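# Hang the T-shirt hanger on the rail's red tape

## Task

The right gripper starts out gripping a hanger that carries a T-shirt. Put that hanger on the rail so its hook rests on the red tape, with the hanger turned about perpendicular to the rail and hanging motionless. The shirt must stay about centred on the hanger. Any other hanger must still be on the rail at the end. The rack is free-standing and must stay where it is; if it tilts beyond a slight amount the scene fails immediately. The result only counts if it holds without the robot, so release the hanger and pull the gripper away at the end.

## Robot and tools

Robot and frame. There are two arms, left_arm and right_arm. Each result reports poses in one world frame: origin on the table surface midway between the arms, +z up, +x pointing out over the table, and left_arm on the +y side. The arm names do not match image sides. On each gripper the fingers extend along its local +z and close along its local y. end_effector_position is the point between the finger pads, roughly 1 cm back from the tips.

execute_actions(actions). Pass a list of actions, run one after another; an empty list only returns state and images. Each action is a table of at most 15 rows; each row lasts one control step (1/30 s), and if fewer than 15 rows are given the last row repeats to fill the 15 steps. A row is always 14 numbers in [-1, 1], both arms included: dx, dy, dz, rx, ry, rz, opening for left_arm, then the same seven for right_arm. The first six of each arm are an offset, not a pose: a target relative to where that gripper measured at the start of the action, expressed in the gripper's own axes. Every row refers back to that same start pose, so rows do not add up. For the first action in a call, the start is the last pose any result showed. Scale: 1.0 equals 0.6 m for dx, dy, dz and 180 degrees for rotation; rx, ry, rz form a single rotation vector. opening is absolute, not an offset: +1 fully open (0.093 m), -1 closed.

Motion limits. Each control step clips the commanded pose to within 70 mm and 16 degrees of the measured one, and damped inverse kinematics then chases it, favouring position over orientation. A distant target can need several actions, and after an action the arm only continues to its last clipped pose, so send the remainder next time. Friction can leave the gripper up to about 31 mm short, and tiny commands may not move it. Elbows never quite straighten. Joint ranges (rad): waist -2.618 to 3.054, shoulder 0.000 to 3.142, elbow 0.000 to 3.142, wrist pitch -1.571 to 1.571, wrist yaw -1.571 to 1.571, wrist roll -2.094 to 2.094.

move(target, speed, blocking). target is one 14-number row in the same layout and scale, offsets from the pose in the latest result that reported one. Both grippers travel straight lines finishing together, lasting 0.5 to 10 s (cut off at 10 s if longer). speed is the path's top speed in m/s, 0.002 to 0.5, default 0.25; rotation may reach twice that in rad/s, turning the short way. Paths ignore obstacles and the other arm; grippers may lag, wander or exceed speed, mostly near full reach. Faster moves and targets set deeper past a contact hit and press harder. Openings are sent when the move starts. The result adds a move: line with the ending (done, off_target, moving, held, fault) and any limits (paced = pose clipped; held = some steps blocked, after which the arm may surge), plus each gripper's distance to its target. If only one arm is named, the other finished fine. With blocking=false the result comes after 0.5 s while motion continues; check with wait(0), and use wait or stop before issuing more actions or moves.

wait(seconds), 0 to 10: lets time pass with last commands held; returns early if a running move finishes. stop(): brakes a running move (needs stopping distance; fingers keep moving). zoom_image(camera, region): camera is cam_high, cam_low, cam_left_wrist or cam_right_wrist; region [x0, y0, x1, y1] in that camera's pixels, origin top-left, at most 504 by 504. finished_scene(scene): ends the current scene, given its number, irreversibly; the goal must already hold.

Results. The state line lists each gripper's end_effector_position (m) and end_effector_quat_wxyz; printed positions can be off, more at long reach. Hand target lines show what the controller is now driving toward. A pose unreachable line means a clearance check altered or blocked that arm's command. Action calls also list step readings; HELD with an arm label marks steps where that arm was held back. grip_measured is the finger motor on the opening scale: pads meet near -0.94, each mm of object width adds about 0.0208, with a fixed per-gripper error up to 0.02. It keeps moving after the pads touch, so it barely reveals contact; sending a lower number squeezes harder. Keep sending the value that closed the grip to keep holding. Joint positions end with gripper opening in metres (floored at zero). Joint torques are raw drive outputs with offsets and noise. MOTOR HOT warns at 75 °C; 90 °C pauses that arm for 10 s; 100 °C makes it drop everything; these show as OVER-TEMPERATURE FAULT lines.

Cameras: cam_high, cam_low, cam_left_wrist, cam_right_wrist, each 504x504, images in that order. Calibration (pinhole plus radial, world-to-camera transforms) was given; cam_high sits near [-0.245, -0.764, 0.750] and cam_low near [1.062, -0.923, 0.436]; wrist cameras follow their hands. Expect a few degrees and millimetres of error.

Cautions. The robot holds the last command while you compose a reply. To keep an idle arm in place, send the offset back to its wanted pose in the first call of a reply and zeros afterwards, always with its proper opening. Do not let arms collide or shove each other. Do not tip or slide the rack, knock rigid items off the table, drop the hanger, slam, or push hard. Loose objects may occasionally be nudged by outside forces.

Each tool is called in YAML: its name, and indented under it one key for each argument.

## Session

execute_actions:
  actions: []

Scene clock: 0.00 s.
left_arm: end_effector_position=(+0.3571, +0.3283, +0.4018) grip_measured=+1.000 end_effector_quat_wxyz=(+0.701, -0.057, +0.708, +0.064) | right_arm: end_effector_position=(+0.3156, +0.0467, +0.4518) grip_measured=-0.829 end_effector_quat_wxyz=(+0.553, -0.177, +0.806, +0.114)
Joint positions: left_arm=[-0.009  1.062  1.061 -0.007 -0.006  0.012  0.093] | right_arm=[ 1.018  1.78   2.304 -0.995  0.649  0.286  0.005]
Joint velocities: left_arm=[-0.012 -0.007 -0.002 -0.007 -0.007 -0.007  0.   ] | right_arm=[-0.017 -0.007  0.002  0.037 -0.022 -0.037  0.   ]
Joint torques (N m, as the arm reports them, + toward a larger angle): no reading
Motor temperatures (°C, as the motors report them): left_arm=[23 25 27 28 24 23] | right_arm=[26 25 29 26 23 25]
Hand target (left_arm): +0.357, +0.328, +0.402; +0.701, -0.057, +0.708, +0.064
Hand target (right_arm): +0.317, +0.049, +0.457; +0.560, -0.171, +0.802, +0.122
camera_calibration (this result's frames):
cam_right_wrist: T_world_to_cam=[[0.415023, -0.909515, 0.0232113, -0.0964592], [-0.645034, -0.312138, -0.697496, 0.571599], [0.641628, 0.274505, -0.716212, 0.19048], [0, 0, 0, 1]] pos_world=[0.286516, 0.0383988, 0.537351]

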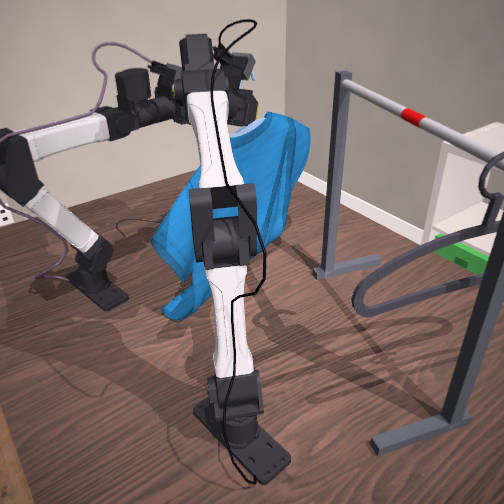

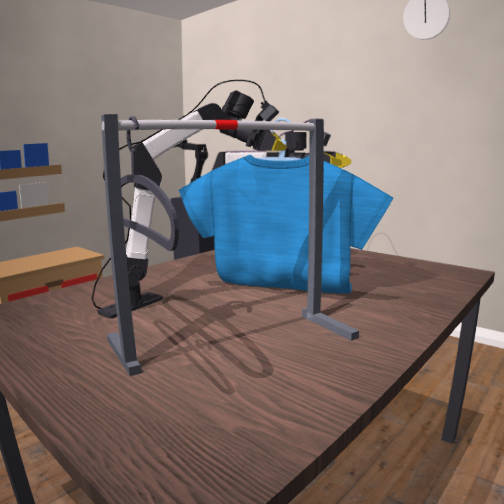

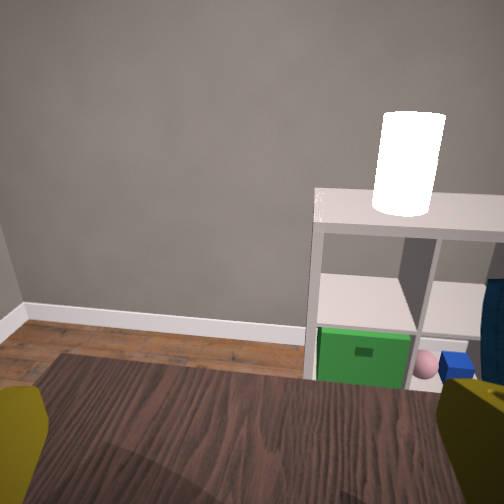

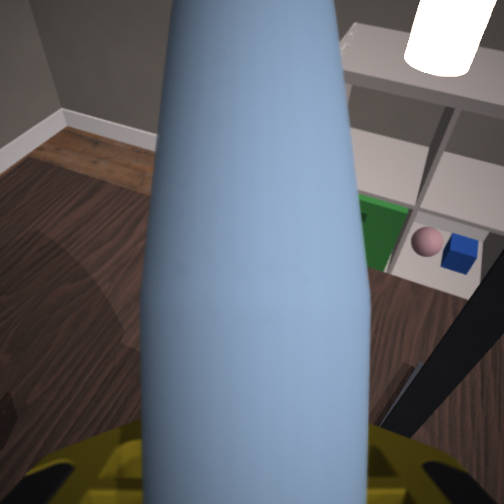

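move:
  target: [0,0,0,0,0,0,1,0.05,-0.403,-0.233,0.222,0,0.086,-1]
  speed: 0.12

zoom_image:
  camera: "cam_high"
  region: [260, 40, 504, 280]

zoom_image:
  camera: "cam_low"
  region: [100, 60, 340, 280]

Scene clock: 15.43 s.
left_arm: end_effector_position=(+0.3571, +0.3283, +0.4018) grip_measured=+1.000 end_effector_quat_wxyz=(+0.701, -0.057, +0.708, +0.064) | right_arm: end_effector_position=(+0.2864, -0.2213, +0.4751) grip_measured=-0.977 end_effector_quat_wxyz=(+0.561, +0.117, +0.816, -0.078)
Joint positions: left_arm=[-0.009  1.062  1.061 -0.007 -0.006  0.012  0.093] | right_arm=[ 0.799  1.421  2.193 -1.57   1.047  0.73   0.   ]
Joint velocities: left_arm=[ 0.002  0.002 -0.002  0.022 -0.037 -0.007  0.   ] | right_arm=[-0.007  0.012  0.002 -0.051  0.022 -0.022  0.   ]
Joint torques (N m, as the arm reports them, + toward a larger angle): left_arm=[-0.3  -3.45  7.25  2.21 -0.24 -0.04] | right_arm=[-1.25 -3.54  3.19  1.19  0.58 -0.11]
Motor temperatures (°C, as the motors report them): left_arm=[23 25 30 31 24 23] | right_arm=[26 28 30 29 24 25]
Hand target (left_arm): +0.357, +0.328, +0.402; +0.701, -0.057, +0.708, +0.064
Hand target (right_arm): +0.285, -0.231, +0.478; +0.566, +0.127, +0.809, -0.091
Off the commanded pose (left_arm): 0.000 m, 0 deg.
Off the commanded pose (right_arm): 0.010 m, 3 deg.
joint sent to its limit (right arm) — the command would take joint 4 (wrist pitch) past its lower limit, so that joint was sent only as far as its limit.
move: off_target (right_arm)
camera_calibration (this result's frames):
cam_right_wrist: T_world_to_cam=[[-0.274669, -0.96151, 0.00741845, -0.13509], [-0.687627, 0.191026, -0.700484, 0.610282], [0.672105, -0.197503, -0.71363, 0.185118], [0, 0, 0, 1]] pos_world=[0.258123, -0.209909, 0.5606]

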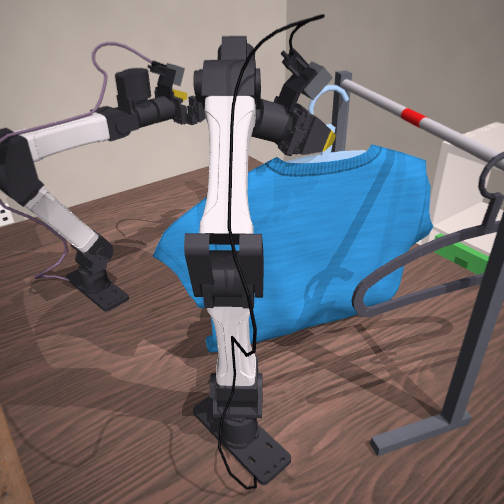

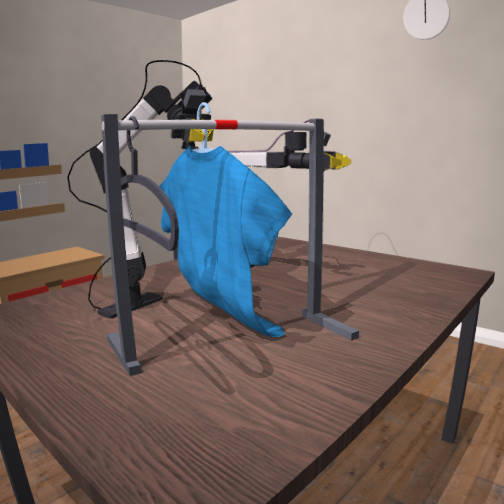

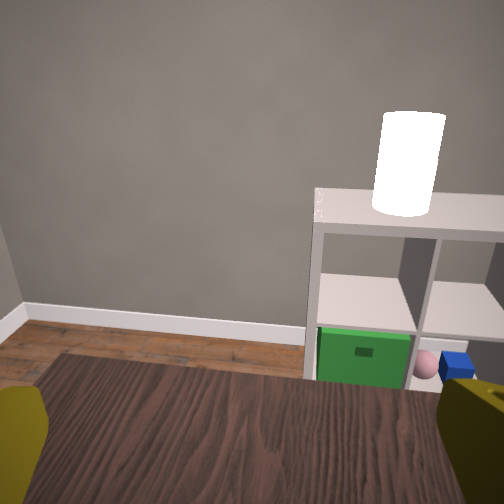

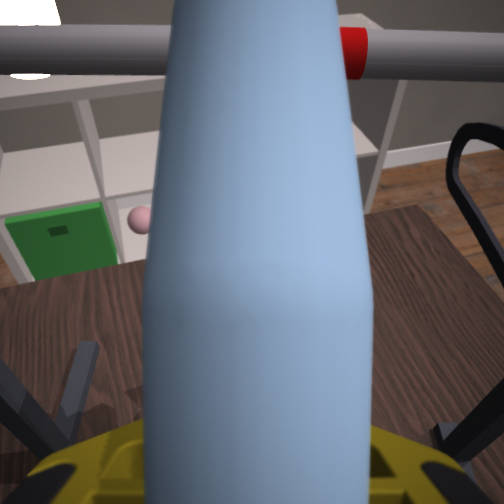

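Region (260, 40, 504, 280) of cam_high's 504x504 image, scaled by 2.066, with more detail than that image has; it fills the top 496 rows of this view, and the rest is white.

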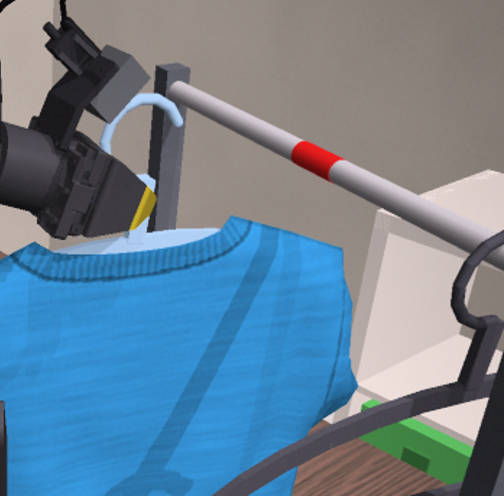

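Region (100, 60, 340, 280) of cam_low's 504x504 image, scaled by 2.100, with more detail than that image has; it fills the top 462 rows of this view, and the rest is white.

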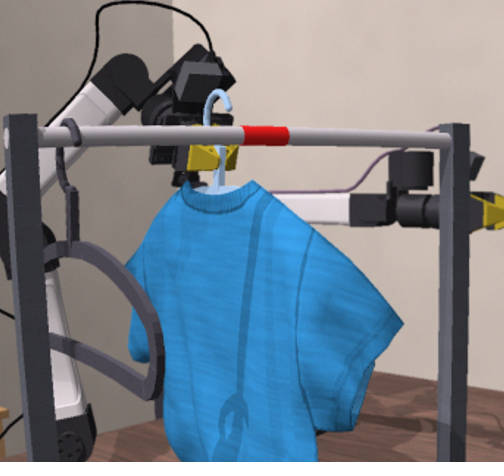

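move:
  target: [0,0,0,0,0,0,1,-0.092,-0.043,0.19,0,0,0,-1]
  speed: 0.05

zoom_image:
  camera: "cam_high"
  region: [260, 40, 504, 280]

zoom_image:
  camera: "cam_low"
  region: [100, 60, 340, 280]

Scene clock: 23.03 s.
left_arm: end_effector_position=(+0.3571, +0.3283, +0.4018) grip_measured=+1.000 end_effector_quat_wxyz=(+0.701, -0.057, +0.708, +0.064) | right_arm: end_effector_position=(+0.3948, -0.2787, +0.4700) grip_measured=-0.977 end_effector_quat_wxyz=(+0.539, +0.105, +0.831, -0.088)
Joint positions: left_arm=[-0.009  1.062  1.061 -0.007 -0.006  0.012  0.093] | right_arm=[ 0.223  1.507  2.159 -1.15   0.558  0.244  0.   ]
Joint velocities: left_arm=[ 0.002  0.002 -0.012 -0.037 -0.081 -0.139  0.   ] | right_arm=[-0.007 -0.002 -0.022 -0.007 -0.081  0.051  0.   ]
Joint torques (N m, as the arm reports them, + toward a larger angle): left_arm=[-0.18 -3.42  7.07  2.21 -0.27  0.07] | right_arm=[-1.2  -3.56  7.28  2.04  0.17 -0.14]
Motor temperatures (°C, as the motors report them): left_arm=[23 25 31 32 24 23] | right_arm=[26 28 30 30 24 25]
Hand target (left_arm): +0.357, +0.328, +0.402; +0.701, -0.057, +0.708, +0.064
Hand target (right_arm): +0.399, -0.282, +0.487; +0.563, +0.116, +0.814, -0.079
Off the commanded pose (left_arm): 0.000 m, 0 deg.
Off the commanded pose (right_arm): 0.017 m, 4 deg.
move: off_target (right_arm)
camera_calibration (this result's frames):
cam_right_wrist: T_world_to_cam=[[-0.264611, -0.963364, 0.0437093, -0.18206], [-0.729125, 0.170196, -0.66288, 0.685131], [0.631156, -0.207275, -0.747449, 0.126618], [0, 0, 0, 1]] pos_world=[0.371455, -0.265752, 0.556758]

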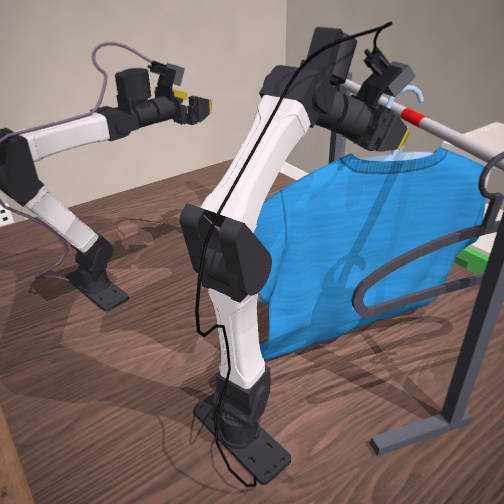

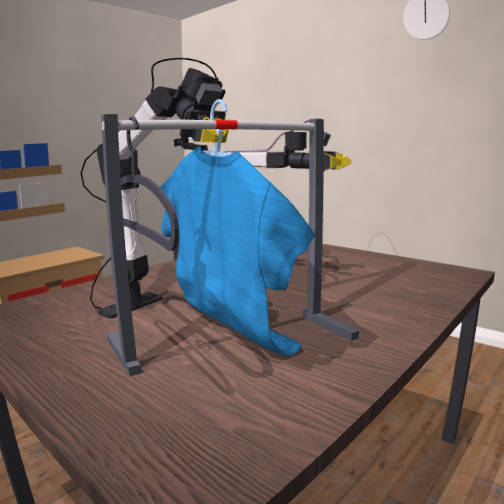

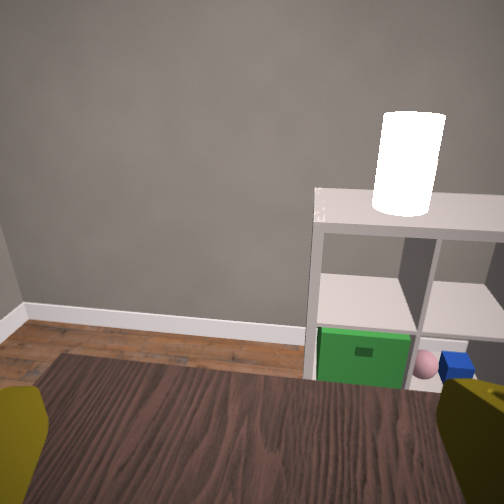

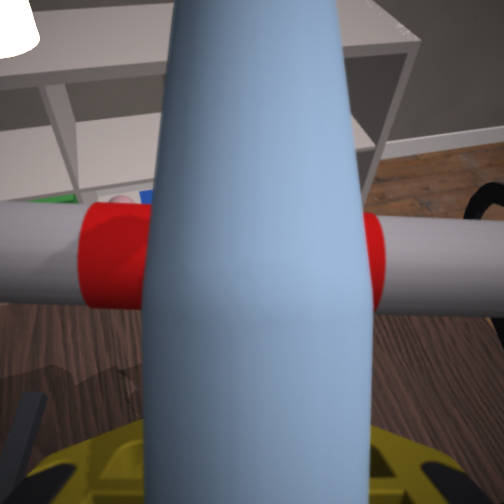

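Region (260, 40, 504, 280) of cam_high's 504x504 image, scaled by 2.066, with more detail than that image has; it fills the top 496 rows of this view, and the rest is white.

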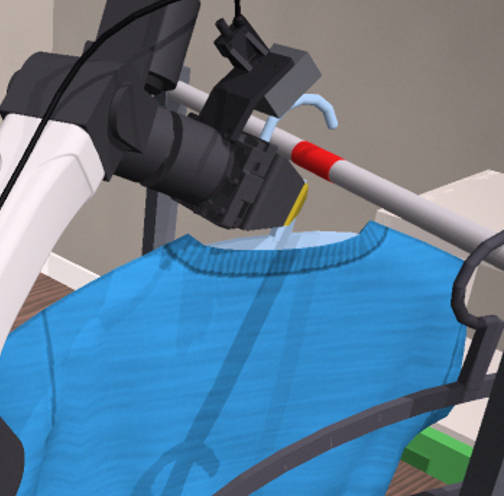

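Region (100, 60, 340, 280) of cam_low's 504x504 image, scaled by 2.100, with more detail than that image has; it fills the top 462 rows of this view, and the rest is white.

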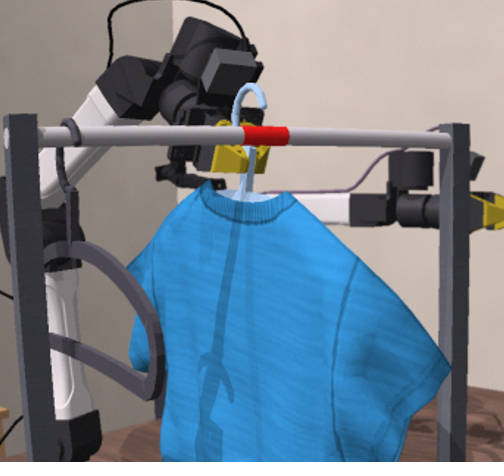

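move:
  target: [0,0,0,0,0,0,1,0.065,0,0.03,0,0,0,-1]
  speed: 0.02

zoom_image:
  camera: "cam_high"
  region: [260, 40, 504, 280]

zoom_image:
  camera: "cam_low"
  region: [100, 60, 340, 280]

Scene clock: 28.50 s.
left_arm: end_effector_position=(+0.3571, +0.3283, +0.4018) grip_measured=+1.000 end_effector_quat_wxyz=(+0.701, -0.057, +0.708, +0.064) | right_arm: end_effector_position=(+0.4056, -0.2747, +0.4453) grip_measured=-0.977 end_effector_quat_wxyz=(+0.566, +0.113, +0.813, -0.074)
Joint positions: left_arm=[-0.009  1.062  1.061 -0.007 -0.006  0.012  0.093] | right_arm=[ 0.223  1.385  1.837 -0.873  0.556  0.239  0.   ]
Joint velocities: left_arm=[-0.007  0.002  0.002 -0.022 -0.037  0.037  0.   ] | right_arm=[-0.002 -0.007 -0.007  0.037  0.081 -0.081  0.   ]
Joint torques (N m, as the arm reports them, + toward a larger angle): left_arm=[-0.18 -3.53  7.16  2.27 -0.25  0.03] | right_arm=[-0.83 -5.42  3.72  1.13  0.1  -0.13]
Motor temperatures (°C, as the motors report them): left_arm=[23 26 31 33 24 23] | right_arm=[26 28 30 30 24 25]
Hand target (left_arm): +0.357, +0.328, +0.402; +0.701, -0.057, +0.708, +0.064
Hand target (right_arm): +0.396, -0.280, +0.428; +0.539, +0.105, +0.831, -0.088
Off the commanded pose (left_arm): 0.000 m, 0 deg.
Off the commanded pose (right_arm): 0.022 m, 4 deg.
move: off_target (right_arm)
camera_calibration (this result's frames):
cam_right_wrist: T_world_to_cam=[[-0.262794, -0.964843, 0.00411407, -0.157735], [-0.681438, 0.182581, -0.708736, 0.680414], [0.683068, -0.189055, -0.705462, 0.0674026], [0, 0, 0, 1]] pos_world=[0.376167, -0.263678, 0.530432]

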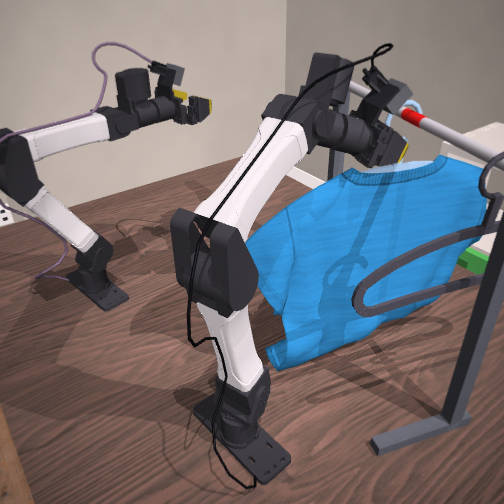

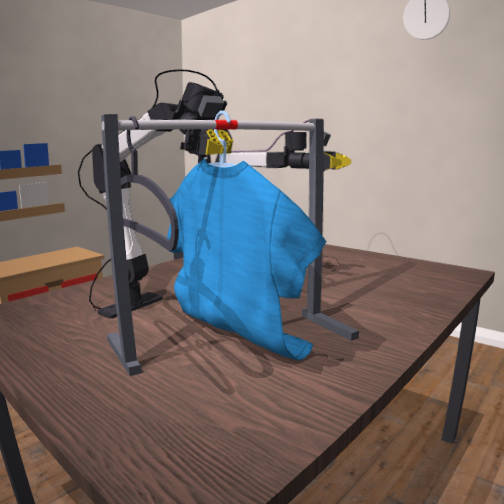

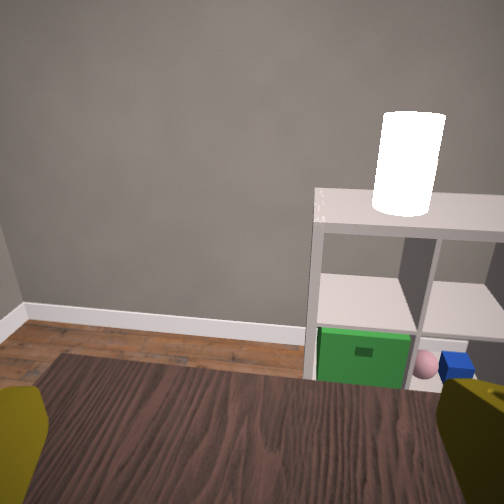

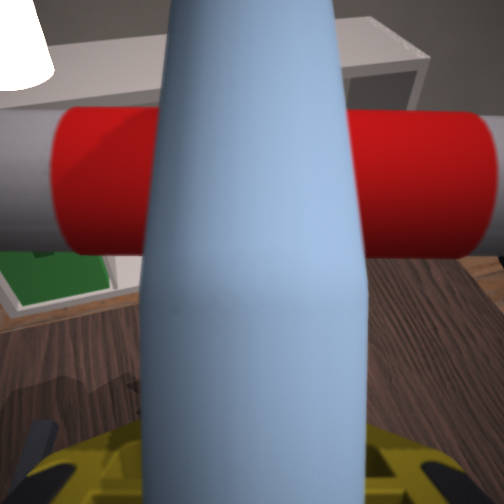

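Region (260, 40, 504, 280) of cam_high's 504x504 image, scaled by 2.066, with more detail than that image has; it fills the top 496 rows of this view, and the rest is white.

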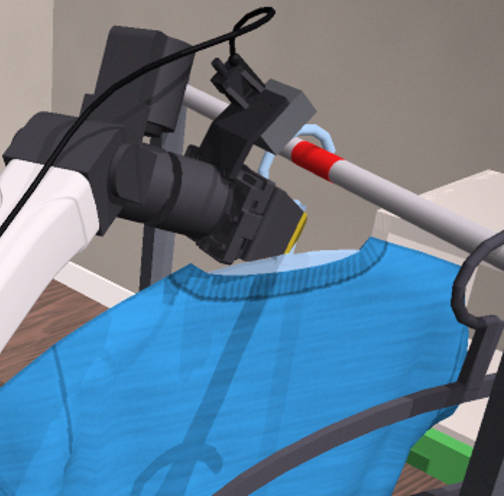

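Region (100, 60, 340, 280) of cam_low's 504x504 image, scaled by 2.100, with more detail than that image has; it fills the top 462 rows of this view, and the rest is white.

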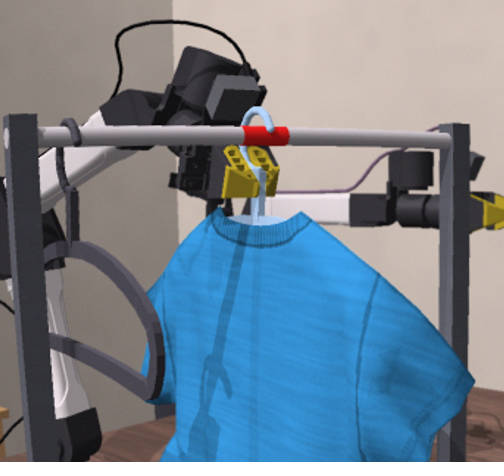

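execute_actions:
  actions:
    - [[0,0,0,0,0,0,1,0,0,0,0,0,0,-0.5]]
    - [[0,0,0,0,0,0,1,0,0,0,0,0,0,0.2]]

move:
  target: [0,0,0,0,0,0,1,0.05,0,-0.25,0,0,0,0.2]
  speed: 0.08

wait:
  seconds: 3

Scene clock: 32.40 s.
left_arm: end_effector_position=(+0.3571, +0.3283, +0.4018) grip_measured=+1.000 end_effector_quat_wxyz=(+0.701, -0.057, +0.708, +0.064) | right_arm: end_effector_position=(+0.4058, -0.2746, +0.4455) grip_measured=+0.198 end_effector_quat_wxyz=(+0.567, +0.113, +0.813, -0.074)
Joint positions: left_arm=[-0.009  1.062  1.061 -0.007 -0.006  0.012  0.093] | right_arm=[ 0.223  1.385  1.837 -0.871  0.556  0.239  0.055]
Joint velocities: left_arm=[-0.002 -0.002  0.002  0.007  0.007 -0.051  0.   ] | right_arm=[-0.007 -0.002  0.002 -0.022  0.022 -0.022  0.   ]
Joint torques (N m, as the arm reports them, + toward a larger angle): left_arm=[-0.33 -3.58  7.24  2.28 -0.27  0.05] | right_arm=[-0.04 -3.92  5.69  1.69  0.2  -0.08]
Motor temperatures (°C, as the motors report them): left_arm=[23 26 31 33 24 23] | right_arm=[26 28 30 30 24 25]
Hand target (left_arm): +0.357, +0.328, +0.402; +0.701, -0.057, +0.708, +0.064
Hand target (right_arm): +0.406, -0.275, +0.446; +0.567, +0.113, +0.813, -0.074
Off the commanded pose (left_arm): 0.000 m, 0 deg.
Off the commanded pose (right_arm): 0.000 m, 0 deg.
Step readings (end_effector_position; steps 1 to 15: 1st action; 16 to 30: 2nd action):
0: left_arm (+0.3571, +0.3283, +0.4018) | right_arm (+0.4056, -0.2746, +0.4452)
1: left_arm (+0.3571, +0.3283, +0.4018) | right_arm (+0.4059, -0.2746, +0.4458)
2: left_arm (+0.3571, +0.3283, +0.4018) | right_arm (+0.4058, -0.2746, +0.4457)
4: left_arm (+0.3571, +0.3283, +0.4018) | right_arm (+0.4058, -0.2746, +0.4455)
8: left_arm (+0.3571, +0.3283, +0.4018) | right_arm (+0.4058, -0.2746, +0.4455)
15: left_arm (+0.3571, +0.3283, +0.4018) | right_arm (+0.4058, -0.2746, +0.4455)
16: left_arm (+0.3571, +0.3283, +0.4018) | right_arm (+0.4058, -0.2746, +0.4455)
17: left_arm (+0.3571, +0.3283, +0.4018) | right_arm (+0.4058, -0.2746, +0.4455)
19: left_arm (+0.3571, +0.3283, +0.4018) | right_arm (+0.4058, -0.2746, +0.4455)
23: left_arm (+0.3571, +0.3283, +0.4018) | right_arm (+0.4058, -0.2746, +0.4455)
30: end_effector_position above
camera_calibration (this result's frames):
cam_right_wrist: T_world_to_cam=[[-0.262799, -0.964845, 0.00325823, -0.157243], [-0.680414, 0.182931, -0.709628, 0.680769], [0.684085, -0.188707, -0.704569, 0.0667331], [0, 0, 0, 1]] pos_world=[0.37623, -0.263656, 0.530623]

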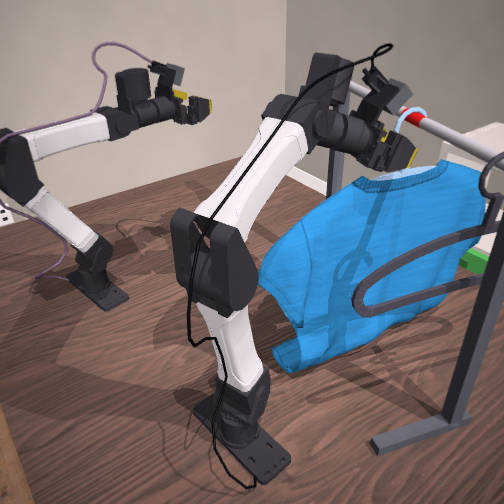

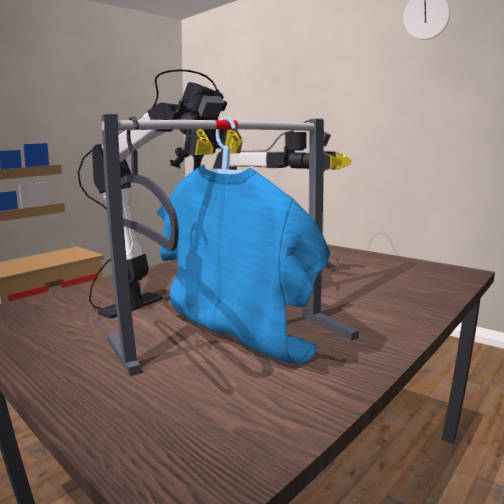

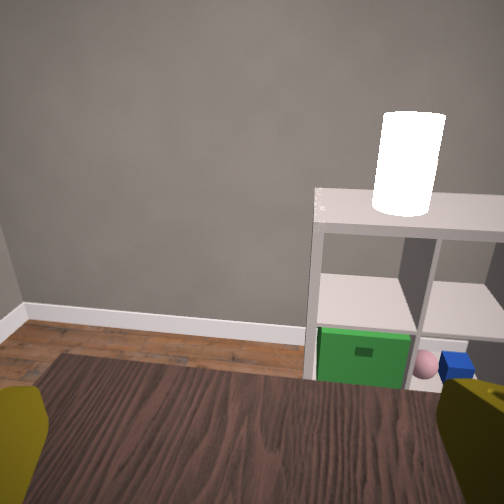

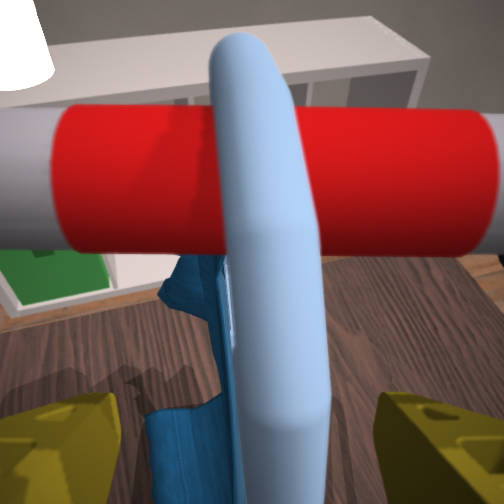

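Scene clock: 34.87 s.
left_arm: end_effector_position=(+0.3571, +0.3283, +0.4018) grip_measured=+1.000 end_effector_quat_wxyz=(+0.701, -0.057, +0.708, +0.064) | right_arm: end_effector_position=(+0.2600, -0.2373, +0.4662) grip_measured=+0.198 end_effector_quat_wxyz=(+0.571, +0.108, +0.811, -0.064)
Joint positions: left_arm=[-0.009  1.062  1.061 -0.007 -0.006  0.012  0.093] | right_arm=[ 0.873  1.273  2.025 -1.565  1.086  0.772  0.055]
Joint velocities: left_arm=[-0.012  0.007  0.002  0.051 -0.051 -0.125  0.   ] | right_arm=[ 0.007  0.002 -0.007 -0.095  0.022  0.022 -0.   ]
Joint torques (N m, as the arm reports them, + toward a larger angle): left_arm=[-0.25 -3.36  7.25  2.26 -0.21 -0.05] | right_arm=[ 0.88 -0.4   5.24  1.13  0.6  -0.07]
Motor temperatures (°C, as the motors report them): left_arm=[23 26 32 33 24 23] | right_arm=[26 28 31 30 24 25]
Hand target (left_arm): +0.357, +0.328, +0.402; +0.701, -0.057, +0.708, +0.064
Hand target (right_arm): +0.260, -0.234, +0.468; +0.574, +0.107, +0.809, -0.064
Off the commanded pose (left_arm): 0.000 m, 0 deg.
Off the commanded pose (right_arm): 0.004 m, 1 deg.
joint sent to its limit (right arm) — the command would take joint 4 (wrist pitch) past its lower limit, so that joint was sent only as far as its limit.
move: done
camera_calibration (this result's frames):
cam_right_wrist: T_world_to_cam=[[-0.243708, -0.969821, -0.00736487, -0.160847], [-0.67677, 0.175497, -0.714971, 0.589208], [0.694686, -0.16926, -0.699115, 0.187359], [0, 0, 0, 1]] pos_world=[0.229403, -0.227684, 0.551068]

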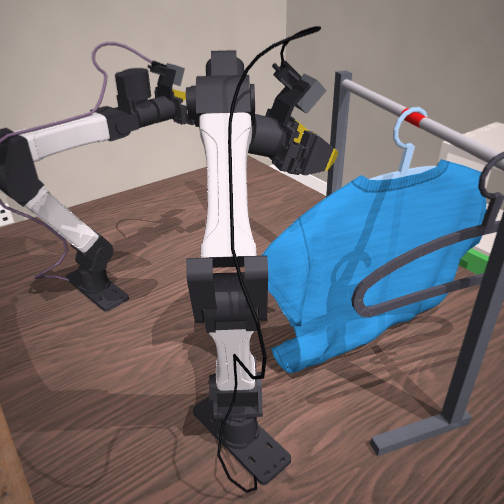

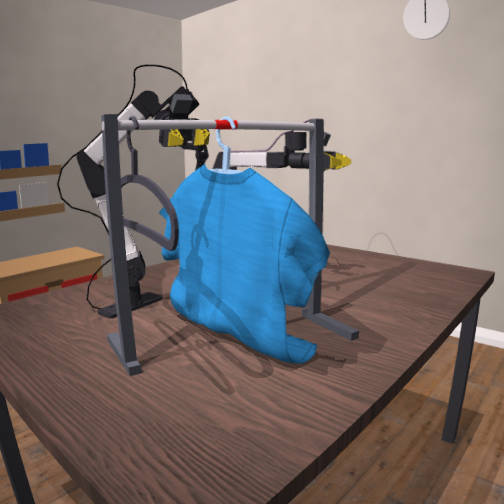

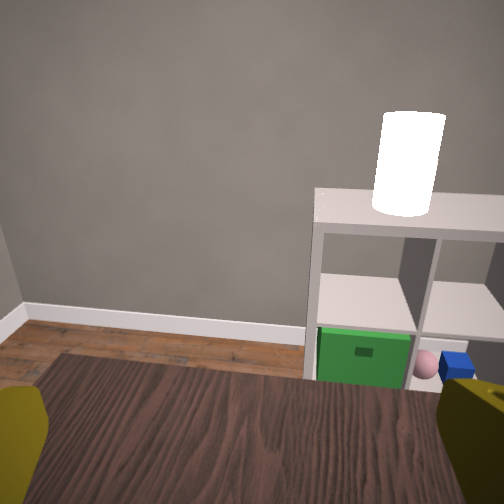

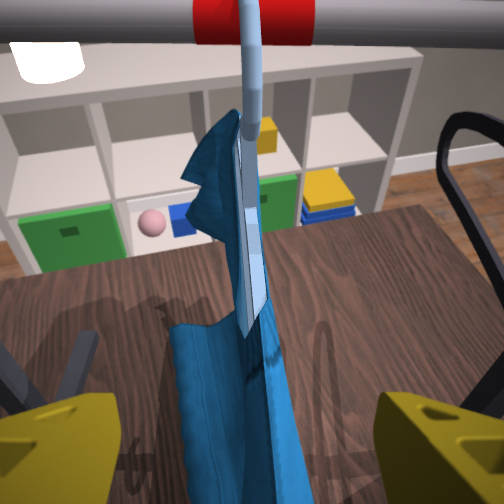

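Scene clock: 37.87 s.
left_arm: end_effector_position=(+0.3571, +0.3283, +0.4018) grip_measured=+1.000 end_effector_quat_wxyz=(+0.701, -0.057, +0.708, +0.064) | right_arm: end_effector_position=(+0.2598, -0.2378, +0.4660) grip_measured=+0.198 end_effector_quat_wxyz=(+0.571, +0.108, +0.811, -0.065)
Joint positions: left_arm=[-0.009  1.062  1.061 -0.007 -0.006  0.012  0.093] | right_arm=[ 0.873  1.273  2.025 -1.568  1.087  0.775  0.055]
Joint velocities: left_arm=[ 0.002  0.002  0.007  0.037  0.022 -0.037  0.   ] | right_arm=[ 0.002 -0.007 -0.012  0.066  0.066 -0.051 -0.001]
Joint torques (N m, as the arm reports them, + toward a larger angle): left_arm=[-0.4  -3.52  7.19  2.27 -0.28  0.09] | right_arm=[ 0.86 -0.5   5.3   1.2   0.52 -0.05]
Motor temperatures (°C, as the motors report them): left_arm=[23 26 32 33 24 23] | right_arm=[26 28 31 30 24 25]
Hand target (left_arm): +0.357, +0.328, +0.402; +0.701, -0.057, +0.708, +0.064
Hand target (right_arm): +0.260, -0.234, +0.468; +0.574, +0.107, +0.809, -0.065
Off the commanded pose (left_arm): 0.000 m, 0 deg.
Off the commanded pose (right_arm): 0.005 m, 1 deg.
wait: 3.00 s; at rest by 0.17 s
camera_calibration (this result's frames):
cam_right_wrist: T_world_to_cam=[[-0.2456, -0.969343, -0.00744112, -0.160667], [-0.676589, 0.176913, -0.714793, 0.589229], [0.694196, -0.170518, -0.699297, 0.187188], [0, 0, 0, 1]] pos_world=[0.229261, -0.228064, 0.550881]

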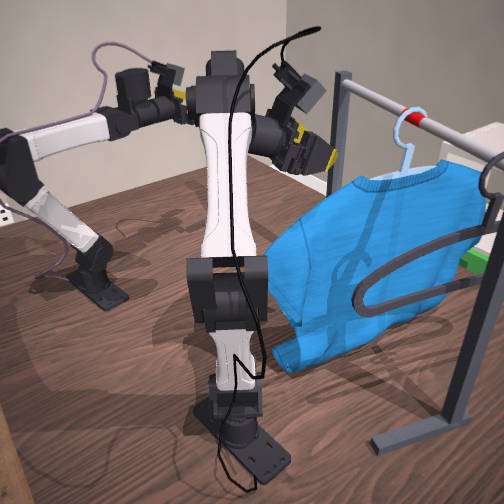

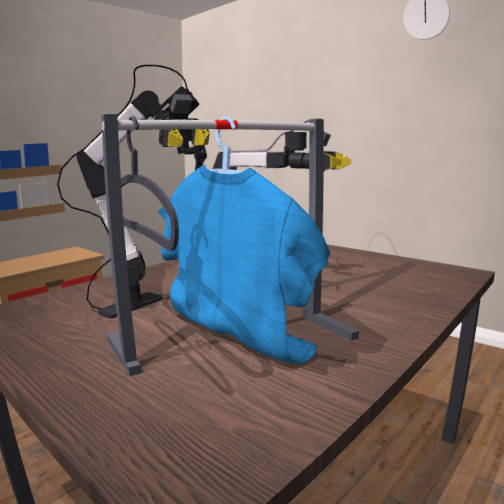

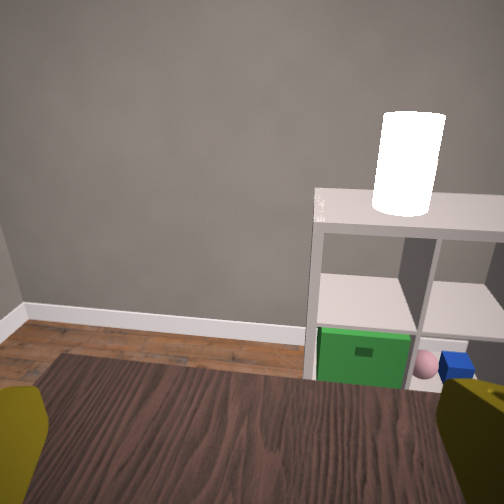

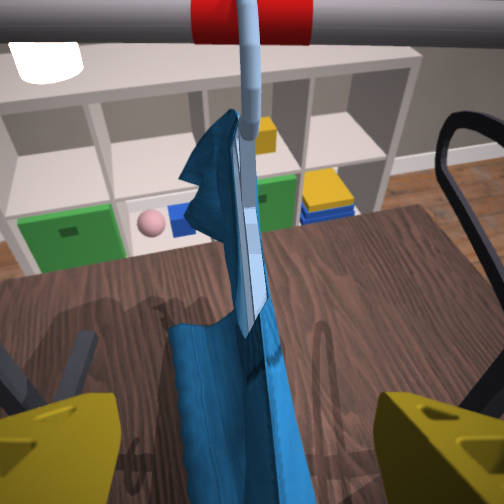

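finished_scene:
  scene: 2

The scene is finished: the task was done.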